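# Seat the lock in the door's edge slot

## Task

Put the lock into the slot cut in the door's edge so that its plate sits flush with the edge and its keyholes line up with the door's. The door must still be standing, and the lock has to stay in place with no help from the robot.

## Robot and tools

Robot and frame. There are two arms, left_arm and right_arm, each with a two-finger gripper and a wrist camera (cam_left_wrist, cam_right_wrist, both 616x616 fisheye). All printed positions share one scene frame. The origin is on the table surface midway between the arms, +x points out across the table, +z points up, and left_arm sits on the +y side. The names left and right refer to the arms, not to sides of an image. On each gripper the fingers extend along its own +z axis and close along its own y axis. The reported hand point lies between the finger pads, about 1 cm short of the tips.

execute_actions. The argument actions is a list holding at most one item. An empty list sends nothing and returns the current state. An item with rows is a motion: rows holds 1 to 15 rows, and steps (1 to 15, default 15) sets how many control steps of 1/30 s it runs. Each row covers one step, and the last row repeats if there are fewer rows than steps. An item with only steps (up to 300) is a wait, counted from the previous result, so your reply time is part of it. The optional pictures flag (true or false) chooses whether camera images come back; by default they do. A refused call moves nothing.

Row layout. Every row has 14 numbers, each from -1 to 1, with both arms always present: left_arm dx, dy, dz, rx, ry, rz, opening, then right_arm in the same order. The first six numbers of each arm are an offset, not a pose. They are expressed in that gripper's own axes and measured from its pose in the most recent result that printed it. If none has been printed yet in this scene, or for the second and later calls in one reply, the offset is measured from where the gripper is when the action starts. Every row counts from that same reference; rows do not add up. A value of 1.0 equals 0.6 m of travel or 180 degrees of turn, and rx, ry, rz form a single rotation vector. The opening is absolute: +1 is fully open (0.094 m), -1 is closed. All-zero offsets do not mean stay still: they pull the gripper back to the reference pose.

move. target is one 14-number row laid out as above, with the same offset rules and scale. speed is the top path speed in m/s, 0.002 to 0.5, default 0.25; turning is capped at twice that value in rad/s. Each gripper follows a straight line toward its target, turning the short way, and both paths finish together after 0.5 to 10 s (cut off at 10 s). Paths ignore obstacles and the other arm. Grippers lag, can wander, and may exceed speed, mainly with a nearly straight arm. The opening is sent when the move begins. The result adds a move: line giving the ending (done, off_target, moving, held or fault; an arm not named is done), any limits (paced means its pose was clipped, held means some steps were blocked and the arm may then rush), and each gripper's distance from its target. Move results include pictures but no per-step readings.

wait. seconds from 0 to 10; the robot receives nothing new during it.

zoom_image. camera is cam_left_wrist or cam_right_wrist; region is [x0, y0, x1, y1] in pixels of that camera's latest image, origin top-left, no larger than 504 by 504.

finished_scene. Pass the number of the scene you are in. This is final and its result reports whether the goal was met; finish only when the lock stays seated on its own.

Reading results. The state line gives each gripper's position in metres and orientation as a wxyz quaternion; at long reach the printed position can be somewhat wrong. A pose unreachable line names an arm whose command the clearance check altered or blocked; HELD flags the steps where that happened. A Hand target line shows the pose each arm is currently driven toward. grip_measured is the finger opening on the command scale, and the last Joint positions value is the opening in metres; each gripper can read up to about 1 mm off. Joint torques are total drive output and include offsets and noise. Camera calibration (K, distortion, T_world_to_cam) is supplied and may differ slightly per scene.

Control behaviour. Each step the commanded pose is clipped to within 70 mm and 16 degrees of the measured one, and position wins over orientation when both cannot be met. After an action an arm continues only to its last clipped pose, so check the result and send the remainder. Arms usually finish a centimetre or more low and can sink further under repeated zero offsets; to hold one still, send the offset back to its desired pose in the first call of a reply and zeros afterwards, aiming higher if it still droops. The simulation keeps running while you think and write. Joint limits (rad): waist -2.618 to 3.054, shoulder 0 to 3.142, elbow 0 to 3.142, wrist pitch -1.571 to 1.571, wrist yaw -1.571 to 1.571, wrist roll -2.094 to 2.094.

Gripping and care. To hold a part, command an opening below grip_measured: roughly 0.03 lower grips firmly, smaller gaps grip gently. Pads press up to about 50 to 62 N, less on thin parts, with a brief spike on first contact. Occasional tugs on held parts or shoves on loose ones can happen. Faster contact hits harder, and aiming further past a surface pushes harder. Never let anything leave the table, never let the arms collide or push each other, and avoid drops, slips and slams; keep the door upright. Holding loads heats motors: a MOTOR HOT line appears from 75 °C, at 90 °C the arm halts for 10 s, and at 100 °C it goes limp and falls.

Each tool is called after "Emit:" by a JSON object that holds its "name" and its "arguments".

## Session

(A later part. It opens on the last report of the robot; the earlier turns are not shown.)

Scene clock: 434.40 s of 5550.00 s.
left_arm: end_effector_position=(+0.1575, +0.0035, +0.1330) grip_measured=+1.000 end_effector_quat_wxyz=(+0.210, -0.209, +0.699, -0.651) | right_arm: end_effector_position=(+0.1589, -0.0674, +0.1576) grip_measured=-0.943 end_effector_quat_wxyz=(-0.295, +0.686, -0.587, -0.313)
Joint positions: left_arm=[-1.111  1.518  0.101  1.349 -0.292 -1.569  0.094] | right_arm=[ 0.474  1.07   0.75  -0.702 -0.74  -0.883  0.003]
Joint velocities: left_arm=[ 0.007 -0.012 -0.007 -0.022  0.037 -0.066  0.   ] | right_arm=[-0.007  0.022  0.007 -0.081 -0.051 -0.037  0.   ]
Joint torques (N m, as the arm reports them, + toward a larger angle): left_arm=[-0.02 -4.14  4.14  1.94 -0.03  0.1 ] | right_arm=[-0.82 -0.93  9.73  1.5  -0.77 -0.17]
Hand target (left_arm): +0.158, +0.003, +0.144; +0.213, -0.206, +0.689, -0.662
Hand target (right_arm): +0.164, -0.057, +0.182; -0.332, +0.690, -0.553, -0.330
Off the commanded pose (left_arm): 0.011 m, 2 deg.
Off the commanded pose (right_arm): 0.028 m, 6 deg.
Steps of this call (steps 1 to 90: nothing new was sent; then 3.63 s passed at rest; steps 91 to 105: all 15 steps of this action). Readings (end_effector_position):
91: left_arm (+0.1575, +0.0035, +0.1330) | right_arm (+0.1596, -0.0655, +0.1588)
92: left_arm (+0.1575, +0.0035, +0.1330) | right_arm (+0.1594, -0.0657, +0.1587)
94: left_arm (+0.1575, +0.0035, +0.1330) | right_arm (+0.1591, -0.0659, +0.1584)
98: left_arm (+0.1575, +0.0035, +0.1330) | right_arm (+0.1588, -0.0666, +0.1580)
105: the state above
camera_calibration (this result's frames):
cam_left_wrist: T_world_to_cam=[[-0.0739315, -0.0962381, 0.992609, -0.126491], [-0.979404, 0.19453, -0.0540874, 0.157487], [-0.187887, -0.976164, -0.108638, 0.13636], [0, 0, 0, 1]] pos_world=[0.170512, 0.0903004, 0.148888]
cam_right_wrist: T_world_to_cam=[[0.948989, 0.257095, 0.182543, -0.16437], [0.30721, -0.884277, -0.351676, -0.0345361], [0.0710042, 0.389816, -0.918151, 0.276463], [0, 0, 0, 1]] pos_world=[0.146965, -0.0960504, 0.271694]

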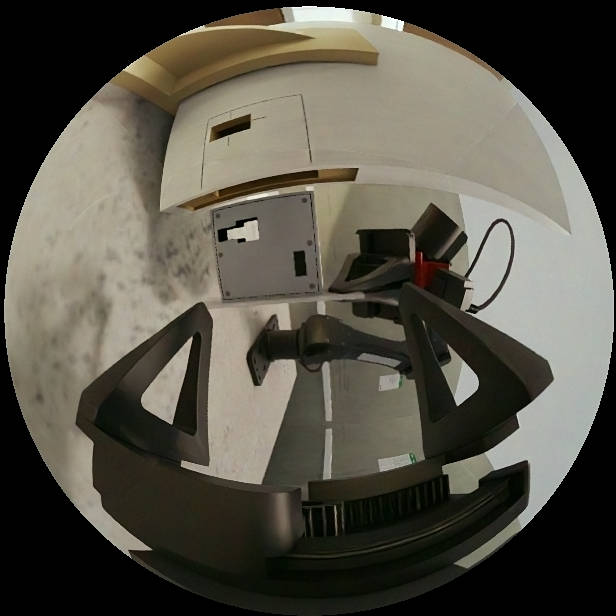

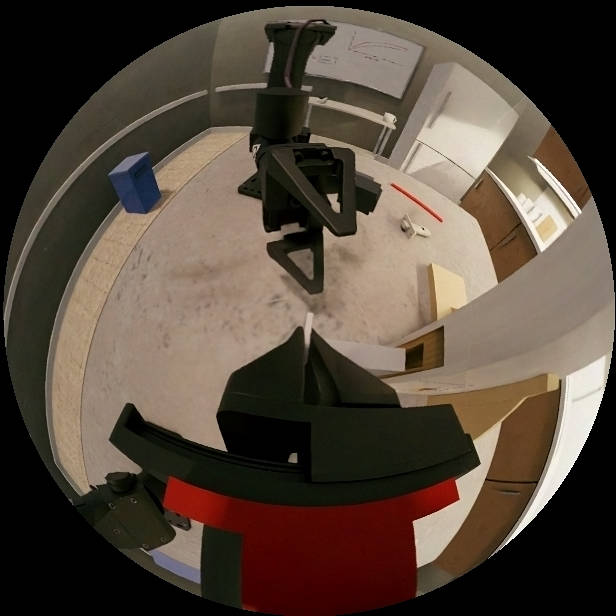

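Emit:
{"name": "execute_actions", "arguments": {"actions": [{"rows":[[0,-0.018,0,0.01,0,0,1,-0.051,-0.023,-0.016,0.002,-0.027,-0.018,-1]]}]}}

Emit:
{"name": "zoom_image", "arguments": {"camera": "cam_right_wrist", "region": [290,280,470,420]}}

Emit:
{"name": "zoom_image", "arguments": {"camera": "cam_left_wrist", "region": [130,90,390,350]}}

Scene clock: 444.57 s of 5550.00 s.
left_arm: end_effector_position=(+0.1575, +0.0035, +0.1330) grip_measured=+1.000 end_effector_quat_wxyz=(+0.210, -0.209, +0.699, -0.651) | right_arm: end_effector_position=(+0.1625, -0.0687, +0.1572) grip_measured=-0.943 end_effector_quat_wxyz=(-0.287, +0.684, -0.593, -0.314)
Joint positions: left_arm=[-1.111  1.518  0.101  1.349 -0.292 -1.569  0.094] | right_arm=[ 0.459  1.094  0.769 -0.726 -0.746 -0.896  0.003]
Joint velocities: left_arm=[-0.002 -0.002 -0.007  0.037 -0.037 -0.022  0.   ] | right_arm=[ 0.032 -0.012 -0.012 -0.022 -0.022  0.022  0.   ]
Joint torques (N m, as the arm reports them, + toward a larger angle): left_arm=[-0.01 -4.16  4.06  1.91 -0.02  0.09] | right_arm=[-0.77 -1.27 10.98  1.45 -0.79 -0.18]
Hand target (left_arm): +0.158, +0.003, +0.144; +0.213, -0.206, +0.689, -0.662
Hand target (right_arm): +0.169, -0.057, +0.188; -0.331, +0.688, -0.556, -0.330
Off the commanded pose (left_arm): 0.011 m, 2 deg.
Off the commanded pose (right_arm): 0.035 m, 7 deg.
Steps of this call (steps 1 to 90: nothing new was sent; then 6.67 s passed at rest; steps 91 to 105: all 15 steps of this action). Readings (end_effector_position):
91: left_arm (+0.1575, +0.0035, +0.1330) | right_arm (+0.1591, -0.0677, +0.1577)
92: left_arm (+0.1575, +0.0035, +0.1330) | right_arm (+0.1599, -0.0680, +0.1579)
94: left_arm (+0.1575, +0.0035, +0.1330) | right_arm (+0.1624, -0.0681, +0.1579)
98: left_arm (+0.1575, +0.0035, +0.1330) | right_arm (+0.1633, -0.0682, +0.1577)
105: the state above
camera_calibration (this result's frames):
cam_left_wrist: T_world_to_cam=[[-0.0739315, -0.0962381, 0.992609, -0.126491], [-0.979404, 0.19453, -0.0540874, 0.157487], [-0.187887, -0.976164, -0.108638, 0.13636], [0, 0, 0, 1]] pos_world=[0.170512, 0.0903004, 0.148888]
cam_right_wrist: T_world_to_cam=[[0.952661, 0.255169, 0.165304, -0.165322], [0.298321, -0.889427, -0.346301, -0.0366828], [0.0586604, 0.379221, -0.923445, 0.278447], [0, 0, 0, 1]] pos_world=[0.152105, -0.0960346, 0.271756]

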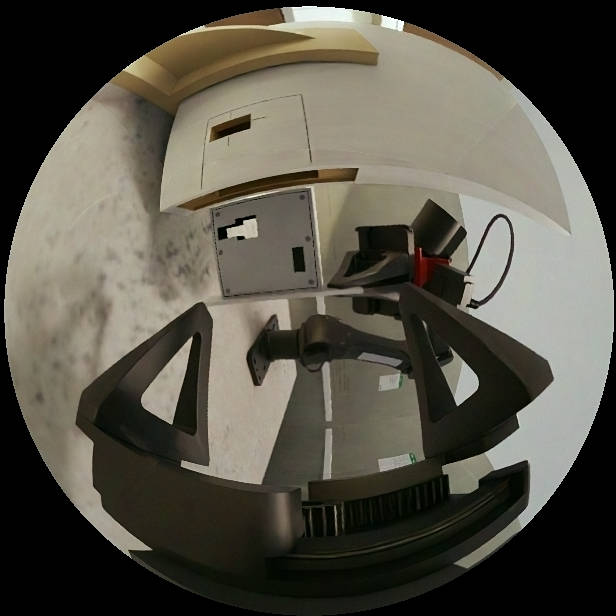

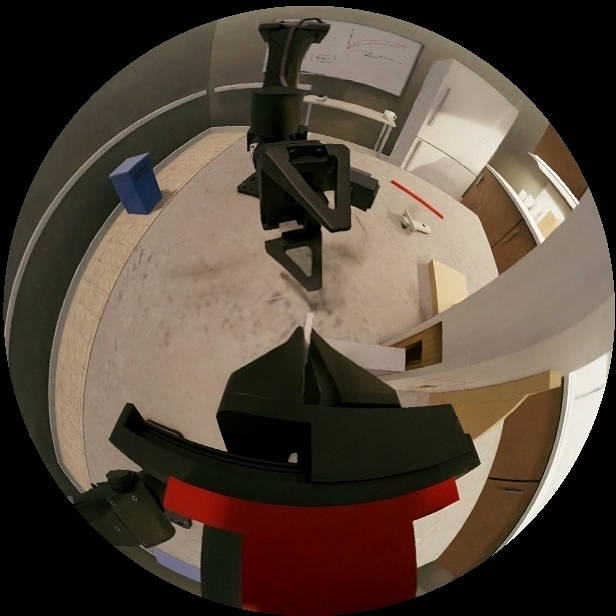

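Region (290, 280, 470, 420) of cam_right_wrist's 616x616 image, scaled by 2.800, with more detail than that image has.

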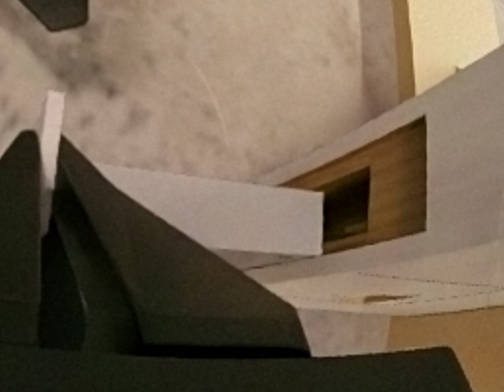

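Region (130, 90, 390, 350) of cam_left_wrist's 616x616 image, scaled by 1.938, with more detail than that image has.

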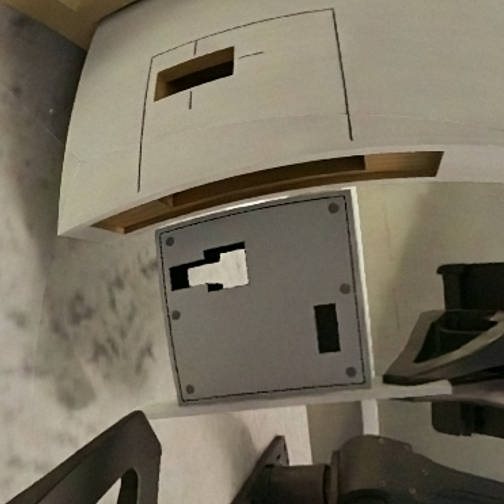

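Emit:
{"name": "execute_actions", "arguments": {"actions": [{"rows":[[0,-0.018,0,0.01,0,0,1,-0.068,-0.021,-0.016,0.008,-0.036,-0.026,-1]]}]}}

Emit:
{"name": "zoom_image", "arguments": {"camera": "cam_right_wrist", "region": [290,280,470,420]}}

Emit:
{"name": "zoom_image", "arguments": {"camera": "cam_left_wrist", "region": [130,90,390,350]}}

Scene clock: 453.10 s of 5550.00 s.
left_arm: end_effector_position=(+0.1575, +0.0035, +0.1330) grip_measured=+1.000 end_effector_quat_wxyz=(+0.210, -0.209, +0.699, -0.651) | right_arm: end_effector_position=(+0.1618, -0.0686, +0.1574) grip_measured=-0.943 end_effector_quat_wxyz=(-0.286, +0.683, -0.593, -0.316)
Joint positions: left_arm=[-1.111  1.518  0.101  1.349 -0.292 -1.569  0.094] | right_arm=[ 0.459  1.094  0.769 -0.728 -0.749 -0.894  0.003]
Joint velocities: left_arm=[-0.002 -0.007 -0.007  0.081  0.007 -0.037  0.   ] | right_arm=[-0.002  0.017 -0.007 -0.051 -0.022  0.037  0.   ]
Joint torques (N m, as the arm reports them, + toward a larger angle): left_arm=[-0.06 -4.1   4.09  1.91 -0.02  0.1 ] | right_arm=[-0.05 -1.67 11.75  1.66 -0.79  0.03]
Hand target (left_arm): +0.158, +0.003, +0.144; +0.213, -0.206, +0.689, -0.662
Hand target (right_arm): +0.170, -0.053, +0.195; -0.341, +0.686, -0.551, -0.332
Off the commanded pose (left_arm): 0.011 m, 2 deg.
Off the commanded pose (right_arm): 0.044 m, 8 deg.
Steps of this call (steps 1 to 90: nothing new was sent; then 5.03 s passed at rest; steps 91 to 105: all 15 steps of this action). Readings (end_effector_position):
91: left_arm (+0.1575, +0.0035, +0.1330) | right_arm (+0.1622, -0.0688, +0.1571)
92: left_arm (+0.1575, +0.0035, +0.1330) | right_arm (+0.1621, -0.0688, +0.1572)
94: left_arm (+0.1575, +0.0035, +0.1330) | right_arm (+0.1620, -0.0687, +0.1573)
98: left_arm (+0.1575, +0.0035, +0.1330) | right_arm (+0.1619, -0.0686, +0.1574)
105: the state above
camera_calibration (this result's frames):
cam_left_wrist: T_world_to_cam=[[-0.0739315, -0.0962381, 0.992609, -0.126491], [-0.979404, 0.19453, -0.0540874, 0.157487], [-0.187887, -0.976164, -0.108638, 0.13636], [0, 0, 0, 1]] pos_world=[0.170512, 0.0903004, 0.148888]
cam_right_wrist: T_world_to_cam=[[0.953258, 0.255407, 0.16145, -0.164241], [0.29722, -0.888796, -0.348859, -0.0357075], [0.0543953, 0.380539, -0.923164, 0.279378], [0, 0, 0, 1]] pos_world=[0.15198, -0.0961025, 0.271971]

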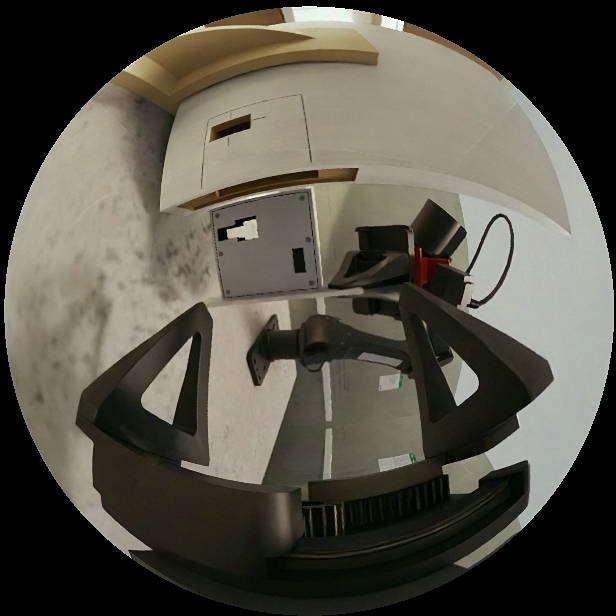

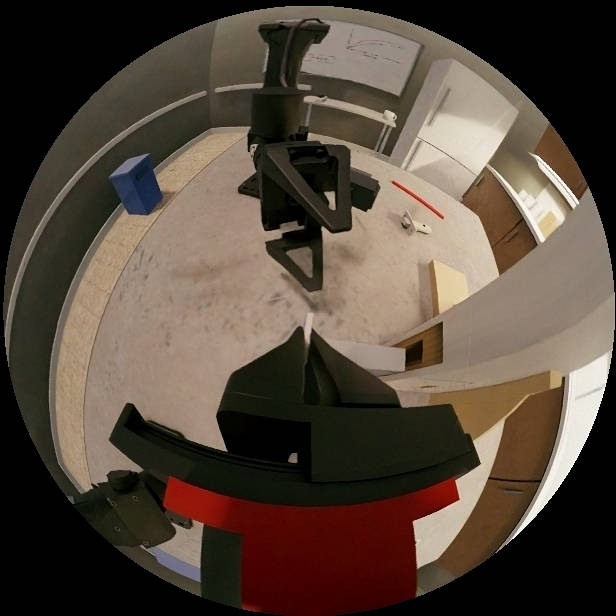

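Region (290, 280, 470, 420) of cam_right_wrist's 616x616 image, scaled by 2.800, with more detail than that image has.

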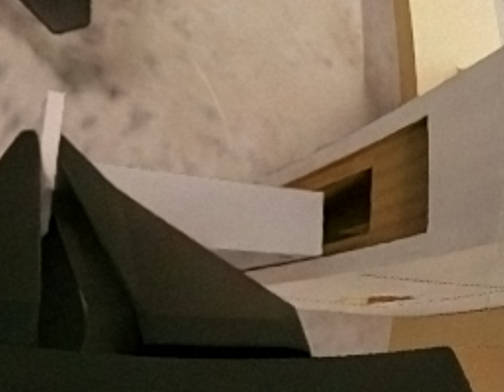

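Region (130, 90, 390, 350) of cam_left_wrist's 616x616 image, scaled by 1.938, with more detail than that image has.

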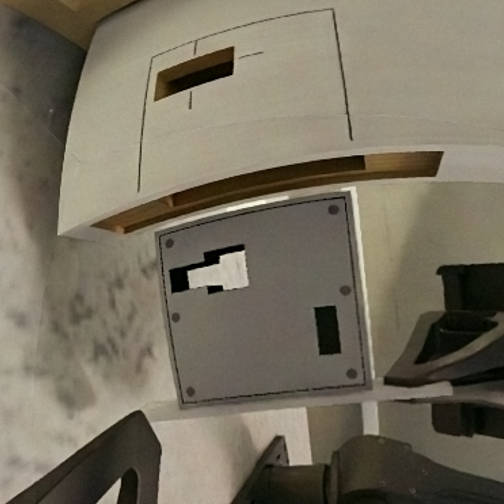

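Elbow friction is holding the arm, so I'm raising the aim slightly.

Emit:
{"name": "execute_actions", "arguments": {"actions": [{"rows":[[0,-0.018,0,0.01,0,0,1,-0.075,-0.022,-0.019,0.009,-0.036,-0.026,-1]]}]}}

Emit:
{"name": "zoom_image", "arguments": {"camera": "cam_right_wrist", "region": [290,280,470,420]}}

Emit:
{"name": "zoom_image", "arguments": {"camera": "cam_left_wrist", "region": [130,90,390,350]}}

Scene clock: 458.93 s of 5550.00 s.
left_arm: end_effector_position=(+0.1575, +0.0035, +0.1330) grip_measured=+1.000 end_effector_quat_wxyz=(+0.210, -0.209, +0.699, -0.651) | right_arm: end_effector_position=(+0.1663, -0.0653, +0.1680) grip_measured=-0.943 end_effector_quat_wxyz=(-0.297, +0.680, -0.591, -0.316)
Joint positions: left_arm=[-1.111  1.518  0.101  1.349 -0.292 -1.569  0.094] | right_arm=[ 0.459  1.094  0.798 -0.727 -0.751 -0.88   0.003]
Joint velocities: left_arm=[ 0.002 -0.012 -0.007 -0.022 -0.037  0.022  0.   ] | right_arm=[ 0.002 -0.012 -0.002 -0.022 -0.037  0.037 -0.002]
Joint torques (N m, as the arm reports them, + toward a larger angle): left_arm=[-0.03 -4.09  4.11  1.93 -0.02  0.1 ] | right_arm=[ 0.55 -1.42 10.72  1.66 -0.76  0.02]
Hand target (left_arm): +0.158, +0.003, +0.144; +0.213, -0.206, +0.689, -0.662
Hand target (right_arm): +0.170, -0.051, +0.200; -0.341, +0.684, -0.552, -0.333
Off the commanded pose (left_arm): 0.011 m, 2 deg.
Off the commanded pose (right_arm): 0.037 m, 7 deg.
Steps of this call (steps 1 to 90: nothing new was sent; then 2.33 s passed at rest; steps 91 to 105: all 15 steps of this action). Readings (end_effector_position):
91: left_arm (+0.1575, +0.0035, +0.1330) | right_arm (+0.1620, -0.0685, +0.1583)
92: left_arm (+0.1575, +0.0035, +0.1330) | right_arm (+0.1624, -0.0682, +0.1597)
94: left_arm (+0.1575, +0.0035, +0.1330) | right_arm (+0.1642, -0.0669, +0.1638)
98: left_arm (+0.1575, +0.0035, +0.1330) | right_arm (+0.1662, -0.0653, +0.1679)
105: the state above
camera_calibration (this result's frames):
cam_left_wrist: T_world_to_cam=[[-0.0739315, -0.0962381, 0.992609, -0.126491], [-0.979404, 0.19453, -0.0540874, 0.157487], [-0.187887, -0.976164, -0.108638, 0.13636], [0, 0, 0, 1]] pos_world=[0.170512, 0.0903004, 0.148888]
cam_right_wrist: T_world_to_cam=[[0.953015, 0.245022, 0.178122, -0.17449], [0.294857, -0.885123, -0.360024, -0.0278512], [0.0694466, 0.395628, -0.915781, 0.28487], [0, 0, 0, 1]] pos_world=[0.15472, -0.0946007, 0.281932]

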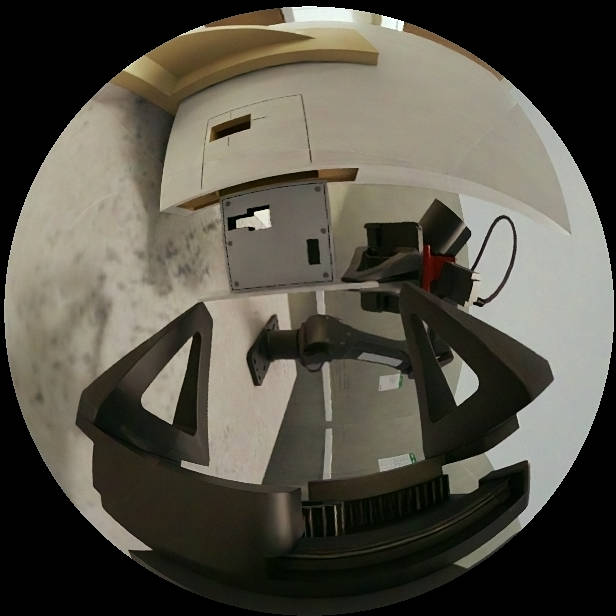

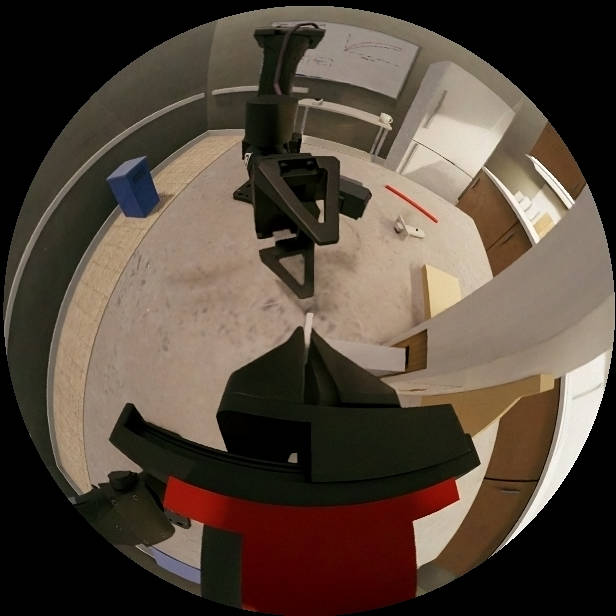

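Region (290, 280, 470, 420) of cam_right_wrist's 616x616 image, scaled by 2.800, with more detail than that image has.

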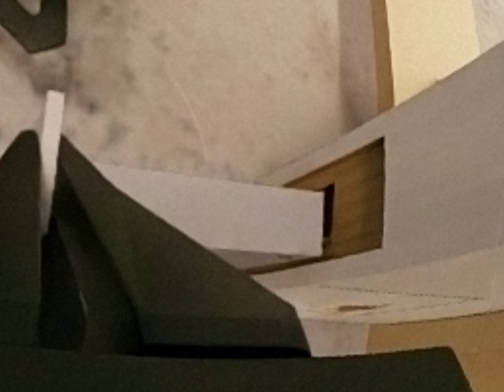

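Region (130, 90, 390, 350) of cam_left_wrist's 616x616 image, scaled by 1.938, with more detail than that image has.

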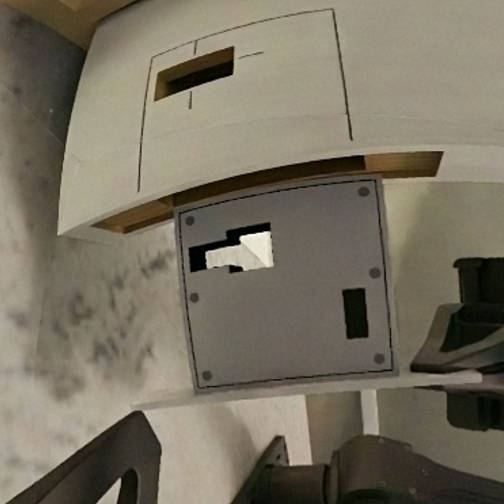

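Emit:
{"name": "execute_actions", "arguments": {"actions": [{"rows":[[0,-0.018,0,0.01,0,0,1,-0.053,-0.03,-0.004,0.004,-0.031,-0.026,-1]]}]}}

Emit:
{"name": "zoom_image", "arguments": {"camera": "cam_right_wrist", "region": [290,280,470,420]}}

Emit:
{"name": "zoom_image", "arguments": {"camera": "cam_left_wrist", "region": [130,90,390,350]}}

Scene clock: 475.63 s of 5550.00 s.
left_arm: end_effector_position=(+0.1575, +0.0035, +0.1330) grip_measured=+1.000 end_effector_quat_wxyz=(+0.210, -0.209, +0.699, -0.651) | right_arm: end_effector_position=(+0.1703, -0.0624, +0.1614) grip_measured=-0.943 end_effector_quat_wxyz=(-0.288, +0.681, -0.592, -0.319)
Joint positions: left_arm=[-1.111  1.518  0.101  1.349 -0.292 -1.569  0.094] | right_arm=[ 0.456  1.136  0.803 -0.714 -0.756 -0.891  0.003]
Joint velocities: left_arm=[-0.002  0.002 -0.002  0.022 -0.037  0.066  0.   ] | right_arm=[ 0.012 -0.022 -0.007  0.022  0.037  0.022 -0.001]
Joint torques (N m, as the arm reports them, + toward a larger angle): left_arm=[-0.07 -4.12  4.11  1.95 -0.03  0.09] | right_arm=[-0.69 -1.8  10.89  1.68 -0.77 -0.17]
Hand target (left_arm): +0.158, +0.003, +0.144; +0.213, -0.206, +0.689, -0.662
Hand target (right_arm): +0.179, -0.049, +0.195; -0.342, +0.687, -0.550, -0.330
Off the commanded pose (left_arm): 0.011 m, 2 deg.
Off the commanded pose (right_arm): 0.039 m, 8 deg.
Steps of this call (steps 1 to 90: nothing new was sent; then 13.20 s passed at rest; steps 91 to 105: all 15 steps of this action). Readings (end_effector_position):
91: left_arm (+0.1575, +0.0035, +0.1330) | right_arm (+0.1665, -0.0651, +0.1673)
92: left_arm (+0.1575, +0.0035, +0.1330) | right_arm (+0.1672, -0.0644, +0.1666)
94: left_arm (+0.1575, +0.0035, +0.1330) | right_arm (+0.1692, -0.0633, +0.1637)
98: left_arm (+0.1575, +0.0035, +0.1330) | right_arm (+0.1699, -0.0628, +0.1610)
105: the state above
camera_calibration (this result's frames):
cam_left_wrist: T_world_to_cam=[[-0.0739315, -0.0962381, 0.992609, -0.126491], [-0.979404, 0.19453, -0.0540874, 0.157487], [-0.187887, -0.976164, -0.108638, 0.13636], [0, 0, 0, 1]] pos_world=[0.170512, 0.0903004, 0.148888]
cam_right_wrist: T_world_to_cam=[[0.953831, 0.253074, 0.161741, -0.17488], [0.295577, -0.886525, -0.35596, -0.0297765], [0.0533027, 0.387332, -0.920398, 0.280403], [0, 0, 0, 1]] pos_world=[0.160661, -0.0907492, 0.275768]

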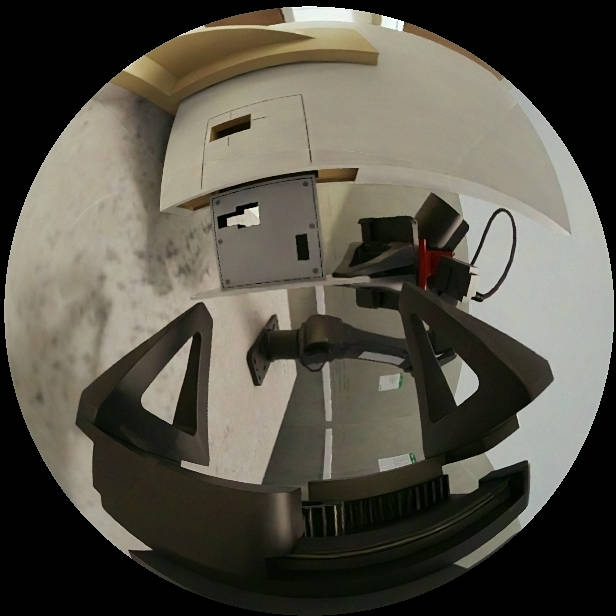

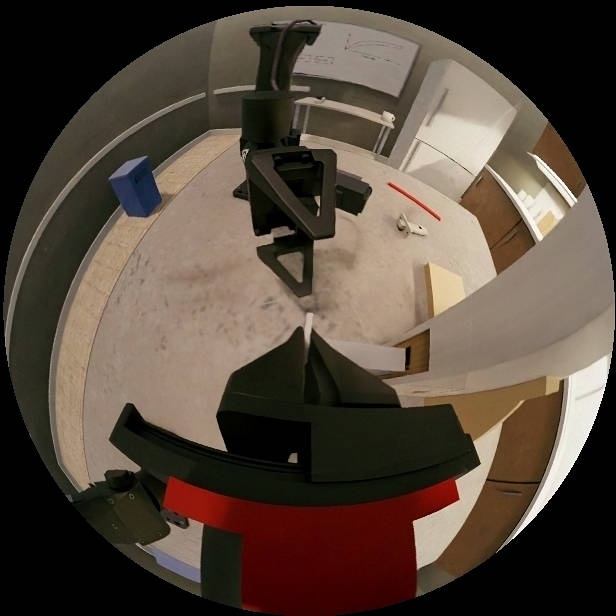

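Region (290, 280, 470, 420) of cam_right_wrist's 616x616 image, scaled by 2.800, with more detail than that image has.

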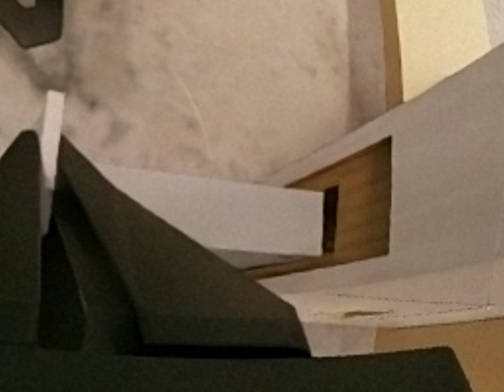

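Region (130, 90, 390, 350) of cam_left_wrist's 616x616 image, scaled by 1.938, with more detail than that image has.

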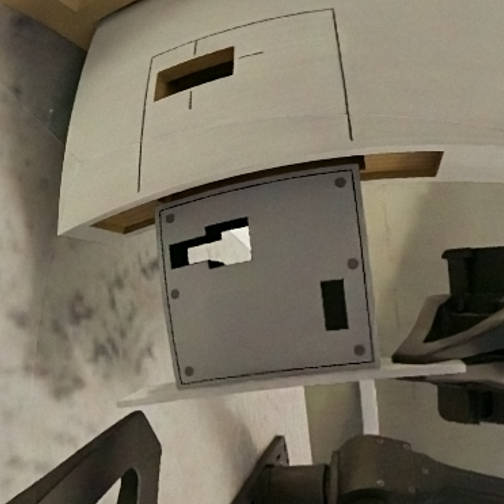

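Emit:
{"name": "execute_actions", "arguments": {"actions": [{"rows":[[0,-0.018,0,0.01,0,0,1,-0.063,-0.037,-0.019,0.013,-0.033,-0.034,-1]]}]}}

Emit:
{"name": "zoom_image", "arguments": {"camera": "cam_right_wrist", "region": [290,280,470,420]}}

Emit:
{"name": "zoom_image", "arguments": {"camera": "cam_left_wrist", "region": [130,90,390,350]}}

Scene clock: 487.07 s of 5550.00 s.
left_arm: end_effector_position=(+0.1575, +0.0035, +0.1330) grip_measured=+1.000 end_effector_quat_wxyz=(+0.210, -0.209, +0.699, -0.651) | right_arm: end_effector_position=(+0.1730, -0.0623, +0.1636) grip_measured=-0.943 end_effector_quat_wxyz=(-0.288, +0.683, -0.590, -0.322)
Joint positions: left_arm=[-1.111  1.518  0.101  1.349 -0.292 -1.569  0.094] | right_arm=[ 0.444  1.153  0.821 -0.731 -0.769 -0.912  0.003]
Joint velocities: left_arm=[ 0.002 -0.007  0.002 -0.022  0.051 -0.022  0.   ] | right_arm=[-0.007  0.002  0.002 -0.022 -0.066  0.007  0.001]
Joint torques (N m, as the arm reports them, + toward a larger angle): left_arm=[ 0.   -4.14  4.12  1.93 -0.01  0.09] | right_arm=[-1.19 -1.71 11.5   1.76 -0.69 -0.25]
Hand target (left_arm): +0.158, +0.003, +0.144; +0.213, -0.206, +0.689, -0.662
Hand target (right_arm): +0.188, -0.049, +0.198; -0.349, +0.689, -0.547, -0.324
Off the commanded pose (left_arm): 0.011 m, 2 deg.
Off the commanded pose (right_arm): 0.042 m, 9 deg.
Steps of this call (steps 1 to 90: nothing new was sent; then 7.93 s passed at rest; steps 91 to 105: all 15 steps of this action). Readings (end_effector_position):
91: left_arm (+0.1575, +0.0035, +0.1330) | right_arm (+0.1712, -0.0625, +0.1618)
92: left_arm (+0.1575, +0.0035, +0.1330) | right_arm (+0.1729, -0.0625, +0.1626)
94: left_arm (+0.1575, +0.0035, +0.1330) | right_arm (+0.1730, -0.0620, +0.1638)
98: left_arm (+0.1575, +0.0035, +0.1330) | right_arm (+0.1730, -0.0621, +0.1638)
105: the state above
camera_calibration (this result's frames):
cam_left_wrist: T_world_to_cam=[[-0.0739315, -0.0962381, 0.992609, -0.126491], [-0.979404, 0.19453, -0.0540874, 0.157487], [-0.187887, -0.976164, -0.108638, 0.13636], [0, 0, 0, 1]] pos_world=[0.170512, 0.0903004, 0.148888]
cam_right_wrist: T_world_to_cam=[[0.952234, 0.260008, 0.160141, -0.176831], [0.301569, -0.883163, -0.359276, -0.0299624], [0.0480161, 0.390408, -0.919389, 0.283168], [0, 0, 0, 1]] pos_world=[0.163824, -0.0910354, 0.277895]

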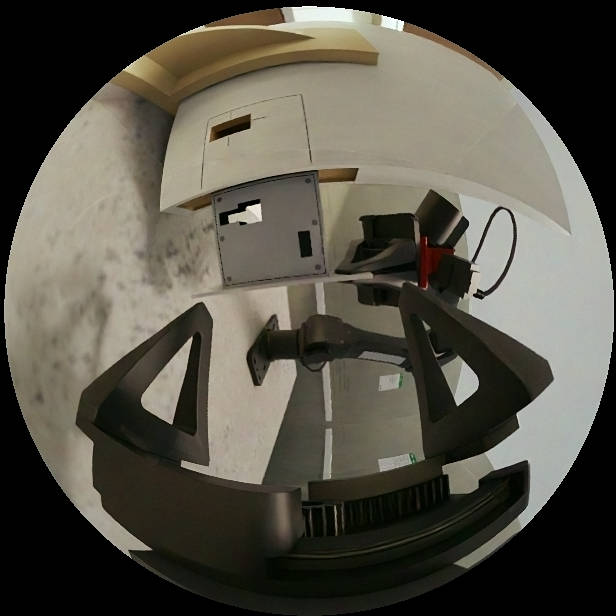

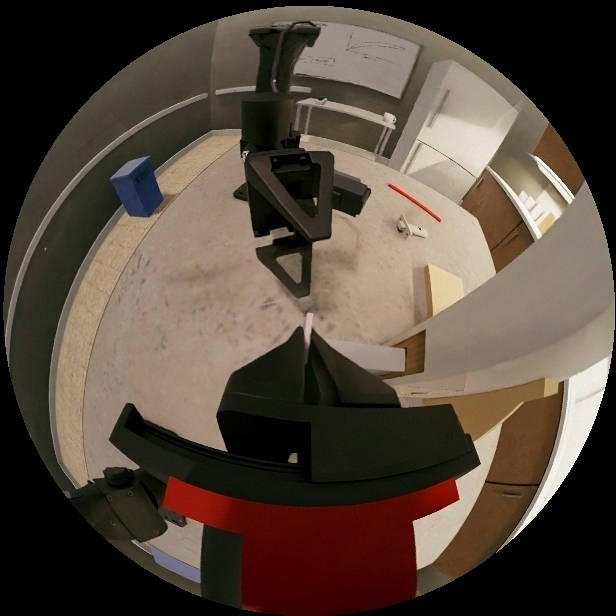

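Region (290, 280, 470, 420) of cam_right_wrist's 616x616 image, scaled by 2.800, with more detail than that image has.

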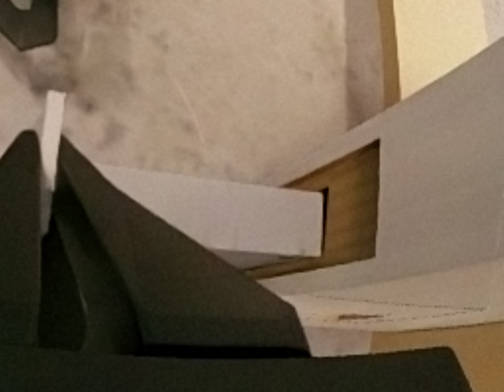

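Region (130, 90, 390, 350) of cam_left_wrist's 616x616 image, scaled by 1.938, with more detail than that image has.

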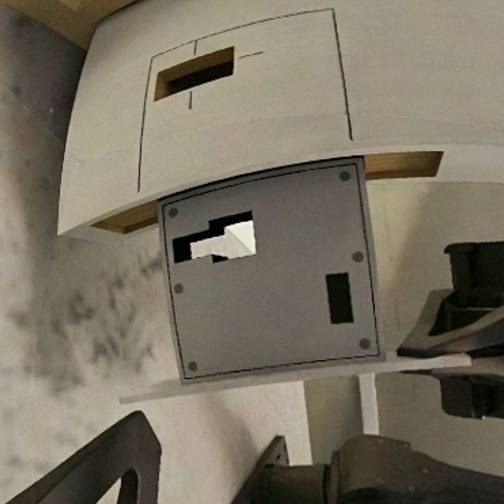

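Emit:
{"name": "zoom_image", "arguments": {"camera": "cam_right_wrist", "region": [360,325,440,390]}}

Emit:
{"name": "zoom_image", "arguments": {"camera": "cam_left_wrist", "region": [170,150,370,230]}}

Region (360, 325, 440, 390) of cam_right_wrist's 616x616 image, scaled by 6.300, with more detail than that image has; it fills the top 410 rows of this view, and the rest is white.

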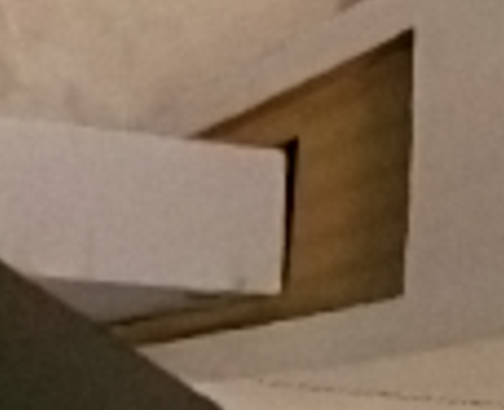

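Region (170, 150, 370, 230) of cam_left_wrist's 616x616 image, scaled by 2.520, with more detail than that image has; it fills the top 202 rows of this view, and the rest is white.

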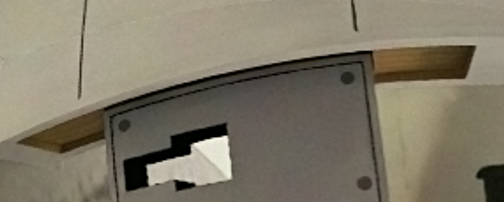

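Emit:
{"name": "execute_actions", "arguments": {"actions": [{"rows":[[0,-0.018,0,0.01,0,0,1,-0.058,-0.024,-0.01,0.016,-0.018,-0.034,-1]]}]}}

Emit:
{"name": "zoom_image", "arguments": {"camera": "cam_right_wrist", "region": [350,310,450,400]}}

Emit:
{"name": "zoom_image", "arguments": {"camera": "cam_left_wrist", "region": [130,90,390,350]}}

Scene clock: 504.23 s of 5550.00 s.
left_arm: end_effector_position=(+0.1575, +0.0035, +0.1330) grip_measured=+1.000 end_effector_quat_wxyz=(+0.210, -0.209, +0.699, -0.651) | right_arm: end_effector_position=(+0.1742, -0.0613, +0.1627) grip_measured=-0.943 end_effector_quat_wxyz=(-0.287, +0.690, -0.590, -0.306)
Joint positions: left_arm=[-1.111  1.518  0.101  1.349 -0.292 -1.569  0.094] | right_arm=[ 0.465  1.153  0.831 -0.732 -0.729 -0.91   0.003]
Joint velocities: left_arm=[ 0.002  0.007 -0.012 -0.051 -0.007  0.022  0.   ] | right_arm=[-0.012 -0.002 -0.007  0.007  0.022 -0.037  0.   ]
Joint torques (N m, as the arm reports them, + toward a larger angle): left_arm=[ 0.06 -4.07  4.04  1.92 -0.01  0.1 ] | right_arm=[ 0.71 -2.09 11.25  1.63 -0.56 -0.04]
Hand target (left_arm): +0.158, +0.003, +0.144; +0.213, -0.206, +0.689, -0.662
Hand target (right_arm): +0.183, -0.047, +0.195; -0.338, +0.697, -0.552, -0.310
Off the commanded pose (left_arm): 0.011 m, 2 deg.
Off the commanded pose (right_arm): 0.038 m, 7 deg.
Steps of this call (steps 1 to 90: nothing new was sent; then 13.67 s passed at rest; steps 91 to 105: all 15 steps of this action). Readings (end_effector_position):
91: left_arm (+0.1575, +0.0035, +0.1330) | right_arm (+0.1726, -0.0622, +0.1630)
92: left_arm (+0.1575, +0.0035, +0.1330) | right_arm (+0.1726, -0.0617, +0.1628)
94: left_arm (+0.1575, +0.0035, +0.1330) | right_arm (+0.1730, -0.0609, +0.1634)
98: left_arm (+0.1575, +0.0035, +0.1330) | right_arm (+0.1741, -0.0612, +0.1627)
105: the state above
camera_calibration (this result's frames):
cam_left_wrist: T_world_to_cam=[[-0.0739315, -0.0962381, 0.992609, -0.126491], [-0.979404, 0.19453, -0.0540874, 0.157487], [-0.187887, -0.976164, -0.108638, 0.13636], [0, 0, 0, 1]] pos_world=[0.170512, 0.0903004, 0.148888]
cam_right_wrist: T_world_to_cam=[[0.947911, 0.264057, 0.178155, -0.179997], [0.310372, -0.891467, -0.330085, -0.0365255], [0.0716579, 0.368186, -0.926987, 0.277622], [0, 0, 0, 1]] pos_world=[0.162064, -0.0872482, 0.277363]

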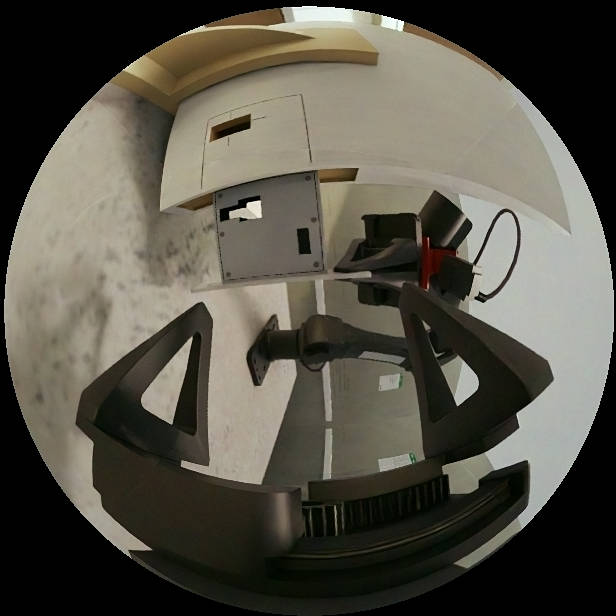

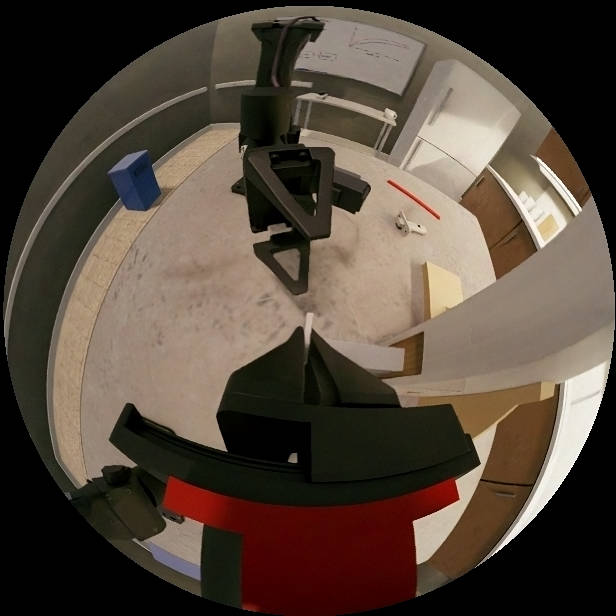

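Region (350, 310, 450, 400) of cam_right_wrist's 616x616 image, scaled by 5.040, with more detail than that image has; it fills the top 454 rows of this view, and the rest is white.

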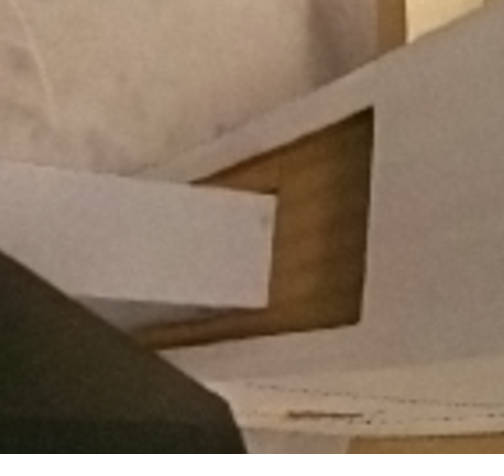

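Region (130, 90, 390, 350) of cam_left_wrist's 616x616 image, scaled by 1.938, with more detail than that image has.

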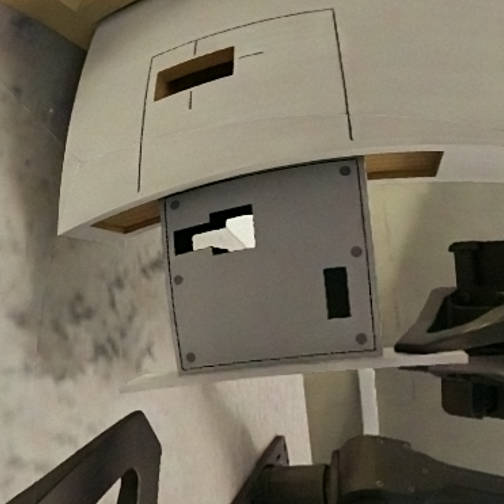

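The lock looks aligned with the slot; pushing forward.

Emit:
{"name": "execute_actions", "arguments": {"actions": [{"rows":[[0,-0.018,0,0.01,0,0,1,-0.054,-0.03,-0.011,0.012,-0.022,-0.024,-1],[0,-0.018,0,0.01,0,0,1,-0.053,-0.04,-0.01,0.012,-0.022,-0.024,-1],[0,-0.018,0,0.01,0,0,1,-0.052,-0.05,-0.009,0.012,-0.022,-0.024,-1]]}]}}

Emit:
{"name": "zoom_image", "arguments": {"camera": "cam_right_wrist", "region": [350,310,450,400]}}

Scene clock: 511.53 s of 5550.00 s.
left_arm: end_effector_position=(+0.1575, +0.0035, +0.1330) grip_measured=+1.000 end_effector_quat_wxyz=(+0.210, -0.209, +0.699, -0.651) | right_arm: end_effector_position=(+0.1855, -0.0578, +0.1615) grip_measured=-0.943 end_effector_quat_wxyz=(-0.277, +0.687, -0.598, -0.306)
Joint positions: left_arm=[-1.111  1.518  0.101  1.349 -0.292 -1.569  0.094] | right_arm=[ 0.451  1.215  0.875 -0.743 -0.729 -0.917  0.003]
Joint velocities: left_arm=[-0.002  0.007  0.002 -0.051 -0.022  0.007  0.   ] | right_arm=[-0.007  0.012 -0.012 -0.007 -0.066 -0.007 -0.001]
Joint torques (N m, as the arm reports them, + toward a larger angle): left_arm=[-0.18 -4.12  4.15  1.94 -0.02  0.09] | right_arm=[-0.58 -1.95 11.07  1.64 -0.58 -0.31]
Hand target (left_arm): +0.158, +0.003, +0.144; +0.213, -0.206, +0.689, -0.662
Hand target (right_arm): +0.199, -0.044, +0.191; -0.331, +0.696, -0.559, -0.306
Off the commanded pose (left_arm): 0.011 m, 2 deg.
Off the commanded pose (right_arm): 0.037 m, 8 deg.
Steps of this call (steps 1 to 90: nothing new was sent; then 3.80 s passed at rest; steps 91 to 105: all 15 steps of this action). Readings (end_effector_position):
91: left_arm (+0.1575, +0.0035, +0.1330) | right_arm (+0.1745, -0.0611, +0.1628)
92: left_arm (+0.1575, +0.0035, +0.1330) | right_arm (+0.1753, -0.0606, +0.1628)
94: left_arm (+0.1575, +0.0035, +0.1330) | right_arm (+0.1808, -0.0589, +0.1627)
98: left_arm (+0.1575, +0.0035, +0.1330) | right_arm (+0.1855, -0.0578, +0.1615)
105: the state above
camera_calibration (this result's frames):
cam_left_wrist: T_world_to_cam=[[-0.0739315, -0.0962381, 0.992609, -0.126491], [-0.979404, 0.19453, -0.0540874, 0.157487], [-0.187887, -0.976164, -0.108638, 0.13636], [0, 0, 0, 1]] pos_world=[0.170512, 0.0903004, 0.148888]
cam_right_wrist: T_world_to_cam=[[0.953415, 0.257911, 0.156464, -0.189356], [0.296055, -0.899523, -0.321263, -0.0365659], [0.057886, 0.352619, -0.933975, 0.277245], [0, 0, 0, 1]] pos_world=[0.175312, -0.081817, 0.27682]

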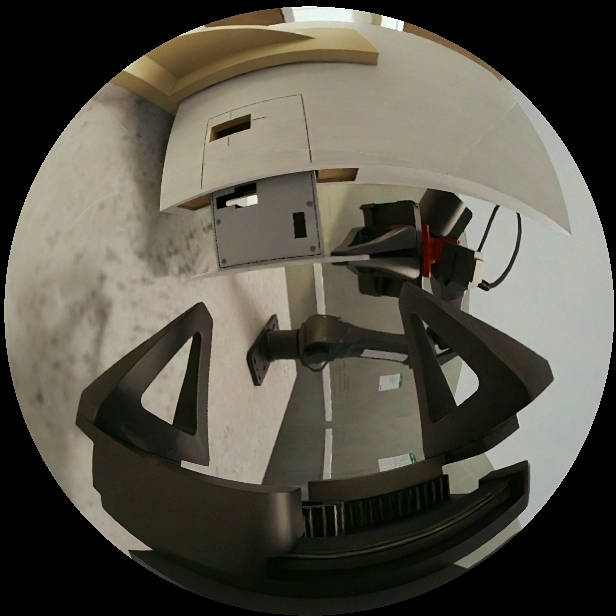

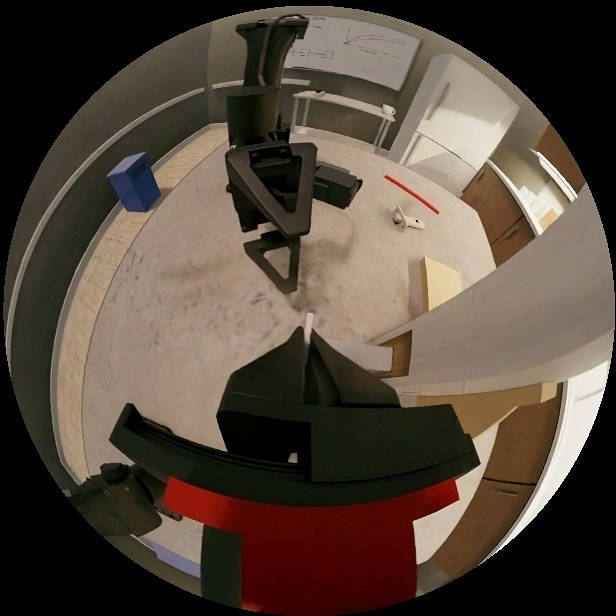

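Region (350, 310, 450, 400) of cam_right_wrist's 616x616 image, scaled by 5.040, with more detail than that image has; it fills the top 454 rows of this view, and the rest is white.

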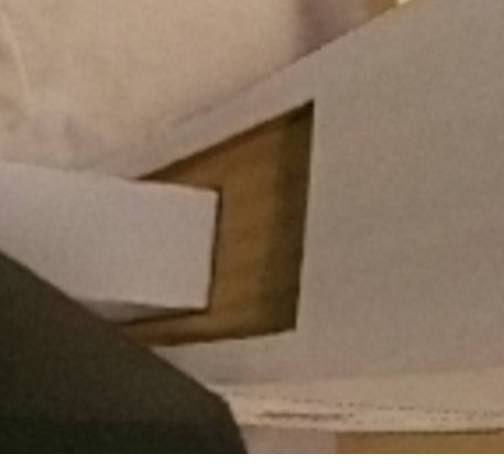

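Emit:
{"name": "execute_actions", "arguments": {"actions": [{"rows":[[0,-0.018,0,0.01,0,0,1,-0.048,-0.04,-0.018,0.018,-0.026,-0.032,-1],[0,-0.018,0,0.01,0,0,1,-0.048,-0.055,-0.02,0.018,-0.026,-0.032,-1]]}], "pictures": false}}

Emit:
{"name": "execute_actions", "arguments": {"actions": [{"rows":[[0,-0.018,0,0.01,0,0,1,-0.045,-0.04,-0.018,0.015,-0.024,-0.03,-1],[0,-0.018,0,0.01,0,0,1,-0.045,-0.05,-0.02,0.015,-0.024,-0.03,-1]]}]}}

Scene clock: 520.70 s of 5550.00 s.
left_arm: end_effector_position=(+0.1575, +0.0035, +0.1330) grip_measured=+1.000 end_effector_quat_wxyz=(+0.210, -0.209, +0.699, -0.651) | right_arm: end_effector_position=(+0.1973, -0.0579, +0.1625) grip_measured=-0.943 end_effector_quat_wxyz=(-0.278, +0.685, -0.598, -0.311)
Joint positions: left_arm=[-1.111  1.518  0.101  1.349 -0.292 -1.569  0.094] | right_arm=[ 0.416  1.263  0.91  -0.756 -0.754 -0.955  0.003]
Joint velocities: left_arm=[-0.022 -0.002 -0.002 -0.037  0.037  0.007  0.   ] | right_arm=[ 0.002 -0.007  0.012 -0.022 -0.007 -0.007 -0.001]
Joint torques (N m, as the arm reports them, + toward a larger angle): left_arm=[-0.05 -4.07  4.12  1.95 -0.03  0.1 ] | right_arm=[-1.01 -2.44 11.11  1.61 -0.5  -0.37]
Hand target (left_arm): +0.158, +0.003, +0.144; +0.213, -0.206, +0.689, -0.662
Hand target (right_arm): +0.215, -0.047, +0.192; -0.335, +0.695, -0.560, -0.301
Off the commanded pose (left_arm): 0.011 m, 2 deg.
Off the commanded pose (right_arm): 0.038 m, 8 deg.
Steps of this call (steps 1 to 90: nothing new was sent; then 5.67 s passed at rest; steps 91 to 105: all 15 steps of this action). Readings (end_effector_position):
91: left_arm (+0.1575, +0.0035, +0.1330) | right_arm (+0.1860, -0.0583, +0.1616)
92: left_arm (+0.1575, +0.0035, +0.1330) | right_arm (+0.1872, -0.0590, +0.1620)
94: left_arm (+0.1575, +0.0035, +0.1330) | right_arm (+0.1928, -0.0586, +0.1629)
98: left_arm (+0.1575, +0.0035, +0.1330) | right_arm (+0.1974, -0.0578, +0.1625)
105: the state above

Scene clock: 521.20 s of 5550.00 s.
left_arm: end_effector_position=(+0.1575, +0.0035, +0.1330) grip_measured=+1.000 end_effector_quat_wxyz=(+0.210, -0.209, +0.699, -0.651) | right_arm: end_effector_position=(+0.1988, -0.0581, +0.1642) grip_measured=-0.943 end_effector_quat_wxyz=(-0.266, +0.683, -0.597, -0.327)
Joint positions: left_arm=[-1.111  1.518  0.101  1.349 -0.292 -1.569  0.094] | right_arm=[ 0.396  1.302  0.944 -0.803 -0.79  -0.986  0.003]
Joint velocities: left_arm=[ 0.012 -0.002 -0.002 -0.066  0.022 -0.037  0.   ] | right_arm=[ 0.007 -0.007 -0.012 -0.066 -0.051 -0.095 -0.001]
Joint torques (N m, as the arm reports them, + toward a larger angle): left_arm=[ 0.01 -4.11  4.12  1.92 -0.01  0.12] | right_arm=[-2.12 -2.43 11.17  1.68 -0.43 -0.43]
Hand target (left_arm): +0.158, +0.003, +0.144; +0.213, -0.206, +0.689, -0.662
Hand target (right_arm): +0.224, -0.049, +0.192; -0.330, +0.694, -0.562, -0.307
Off the commanded pose (left_arm): 0.011 m, 2 deg.
Off the commanded pose (right_arm): 0.040 m, 9 deg.
Steps of this call (steps 1 to 15: all 15 steps of this action). Readings (end_effector_position):
1: left_arm (+0.1575, +0.0035, +0.1330) | right_arm (+0.1976, -0.0581, +0.1625)
2: left_arm (+0.1575, +0.0035, +0.1330) | right_arm (+0.1981, -0.0581, +0.1628)
4: left_arm (+0.1575, +0.0035, +0.1330) | right_arm (+0.1986, -0.0581, +0.1636)
8: left_arm (+0.1575, +0.0035, +0.1330) | right_arm (+0.1988, -0.0581, +0.1642)
15: the state above
camera_calibration (this result's frames):
cam_left_wrist: T_world_to_cam=[[-0.0739315, -0.0962381, 0.992609, -0.126491], [-0.979404, 0.19453, -0.0540874, 0.157487], [-0.187887, -0.976164, -0.108638, 0.13636], [0, 0, 0, 1]] pos_world=[0.170512, 0.0903004, 0.148888]
cam_right_wrist: T_world_to_cam=[[0.9552, 0.271407, 0.118033, -0.195592], [0.295736, -0.890876, -0.344791, -0.0354628], [0.0115741, 0.364251, -0.931229, 0.28854], [0, 0, 0, 1]] pos_world=[0.193978, -0.0836086, 0.279556]

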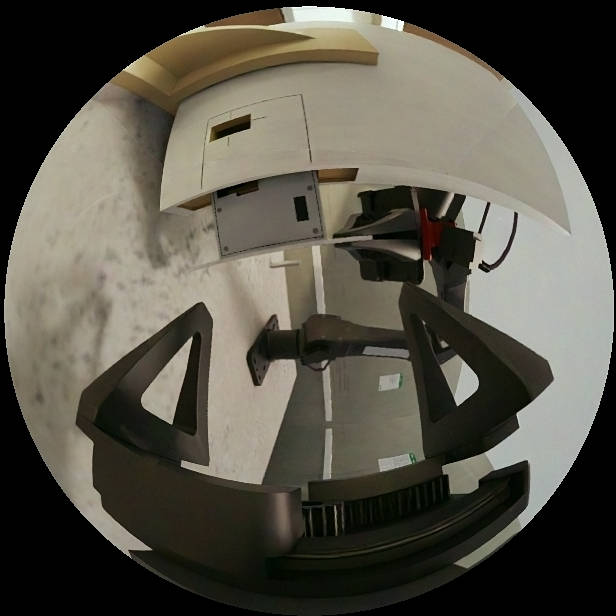

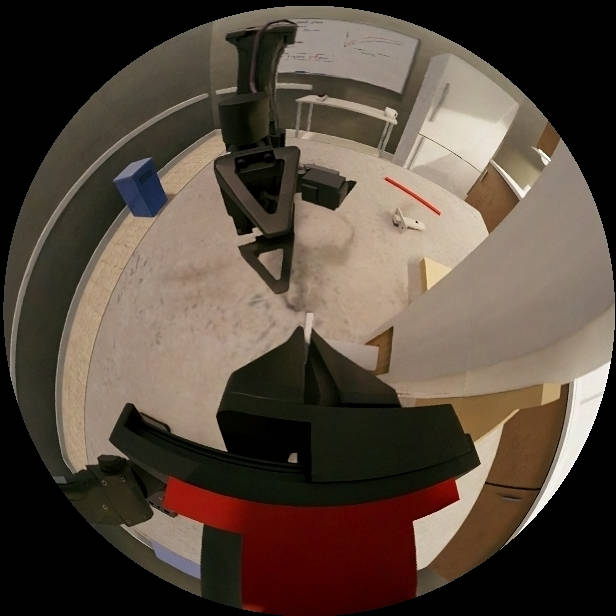

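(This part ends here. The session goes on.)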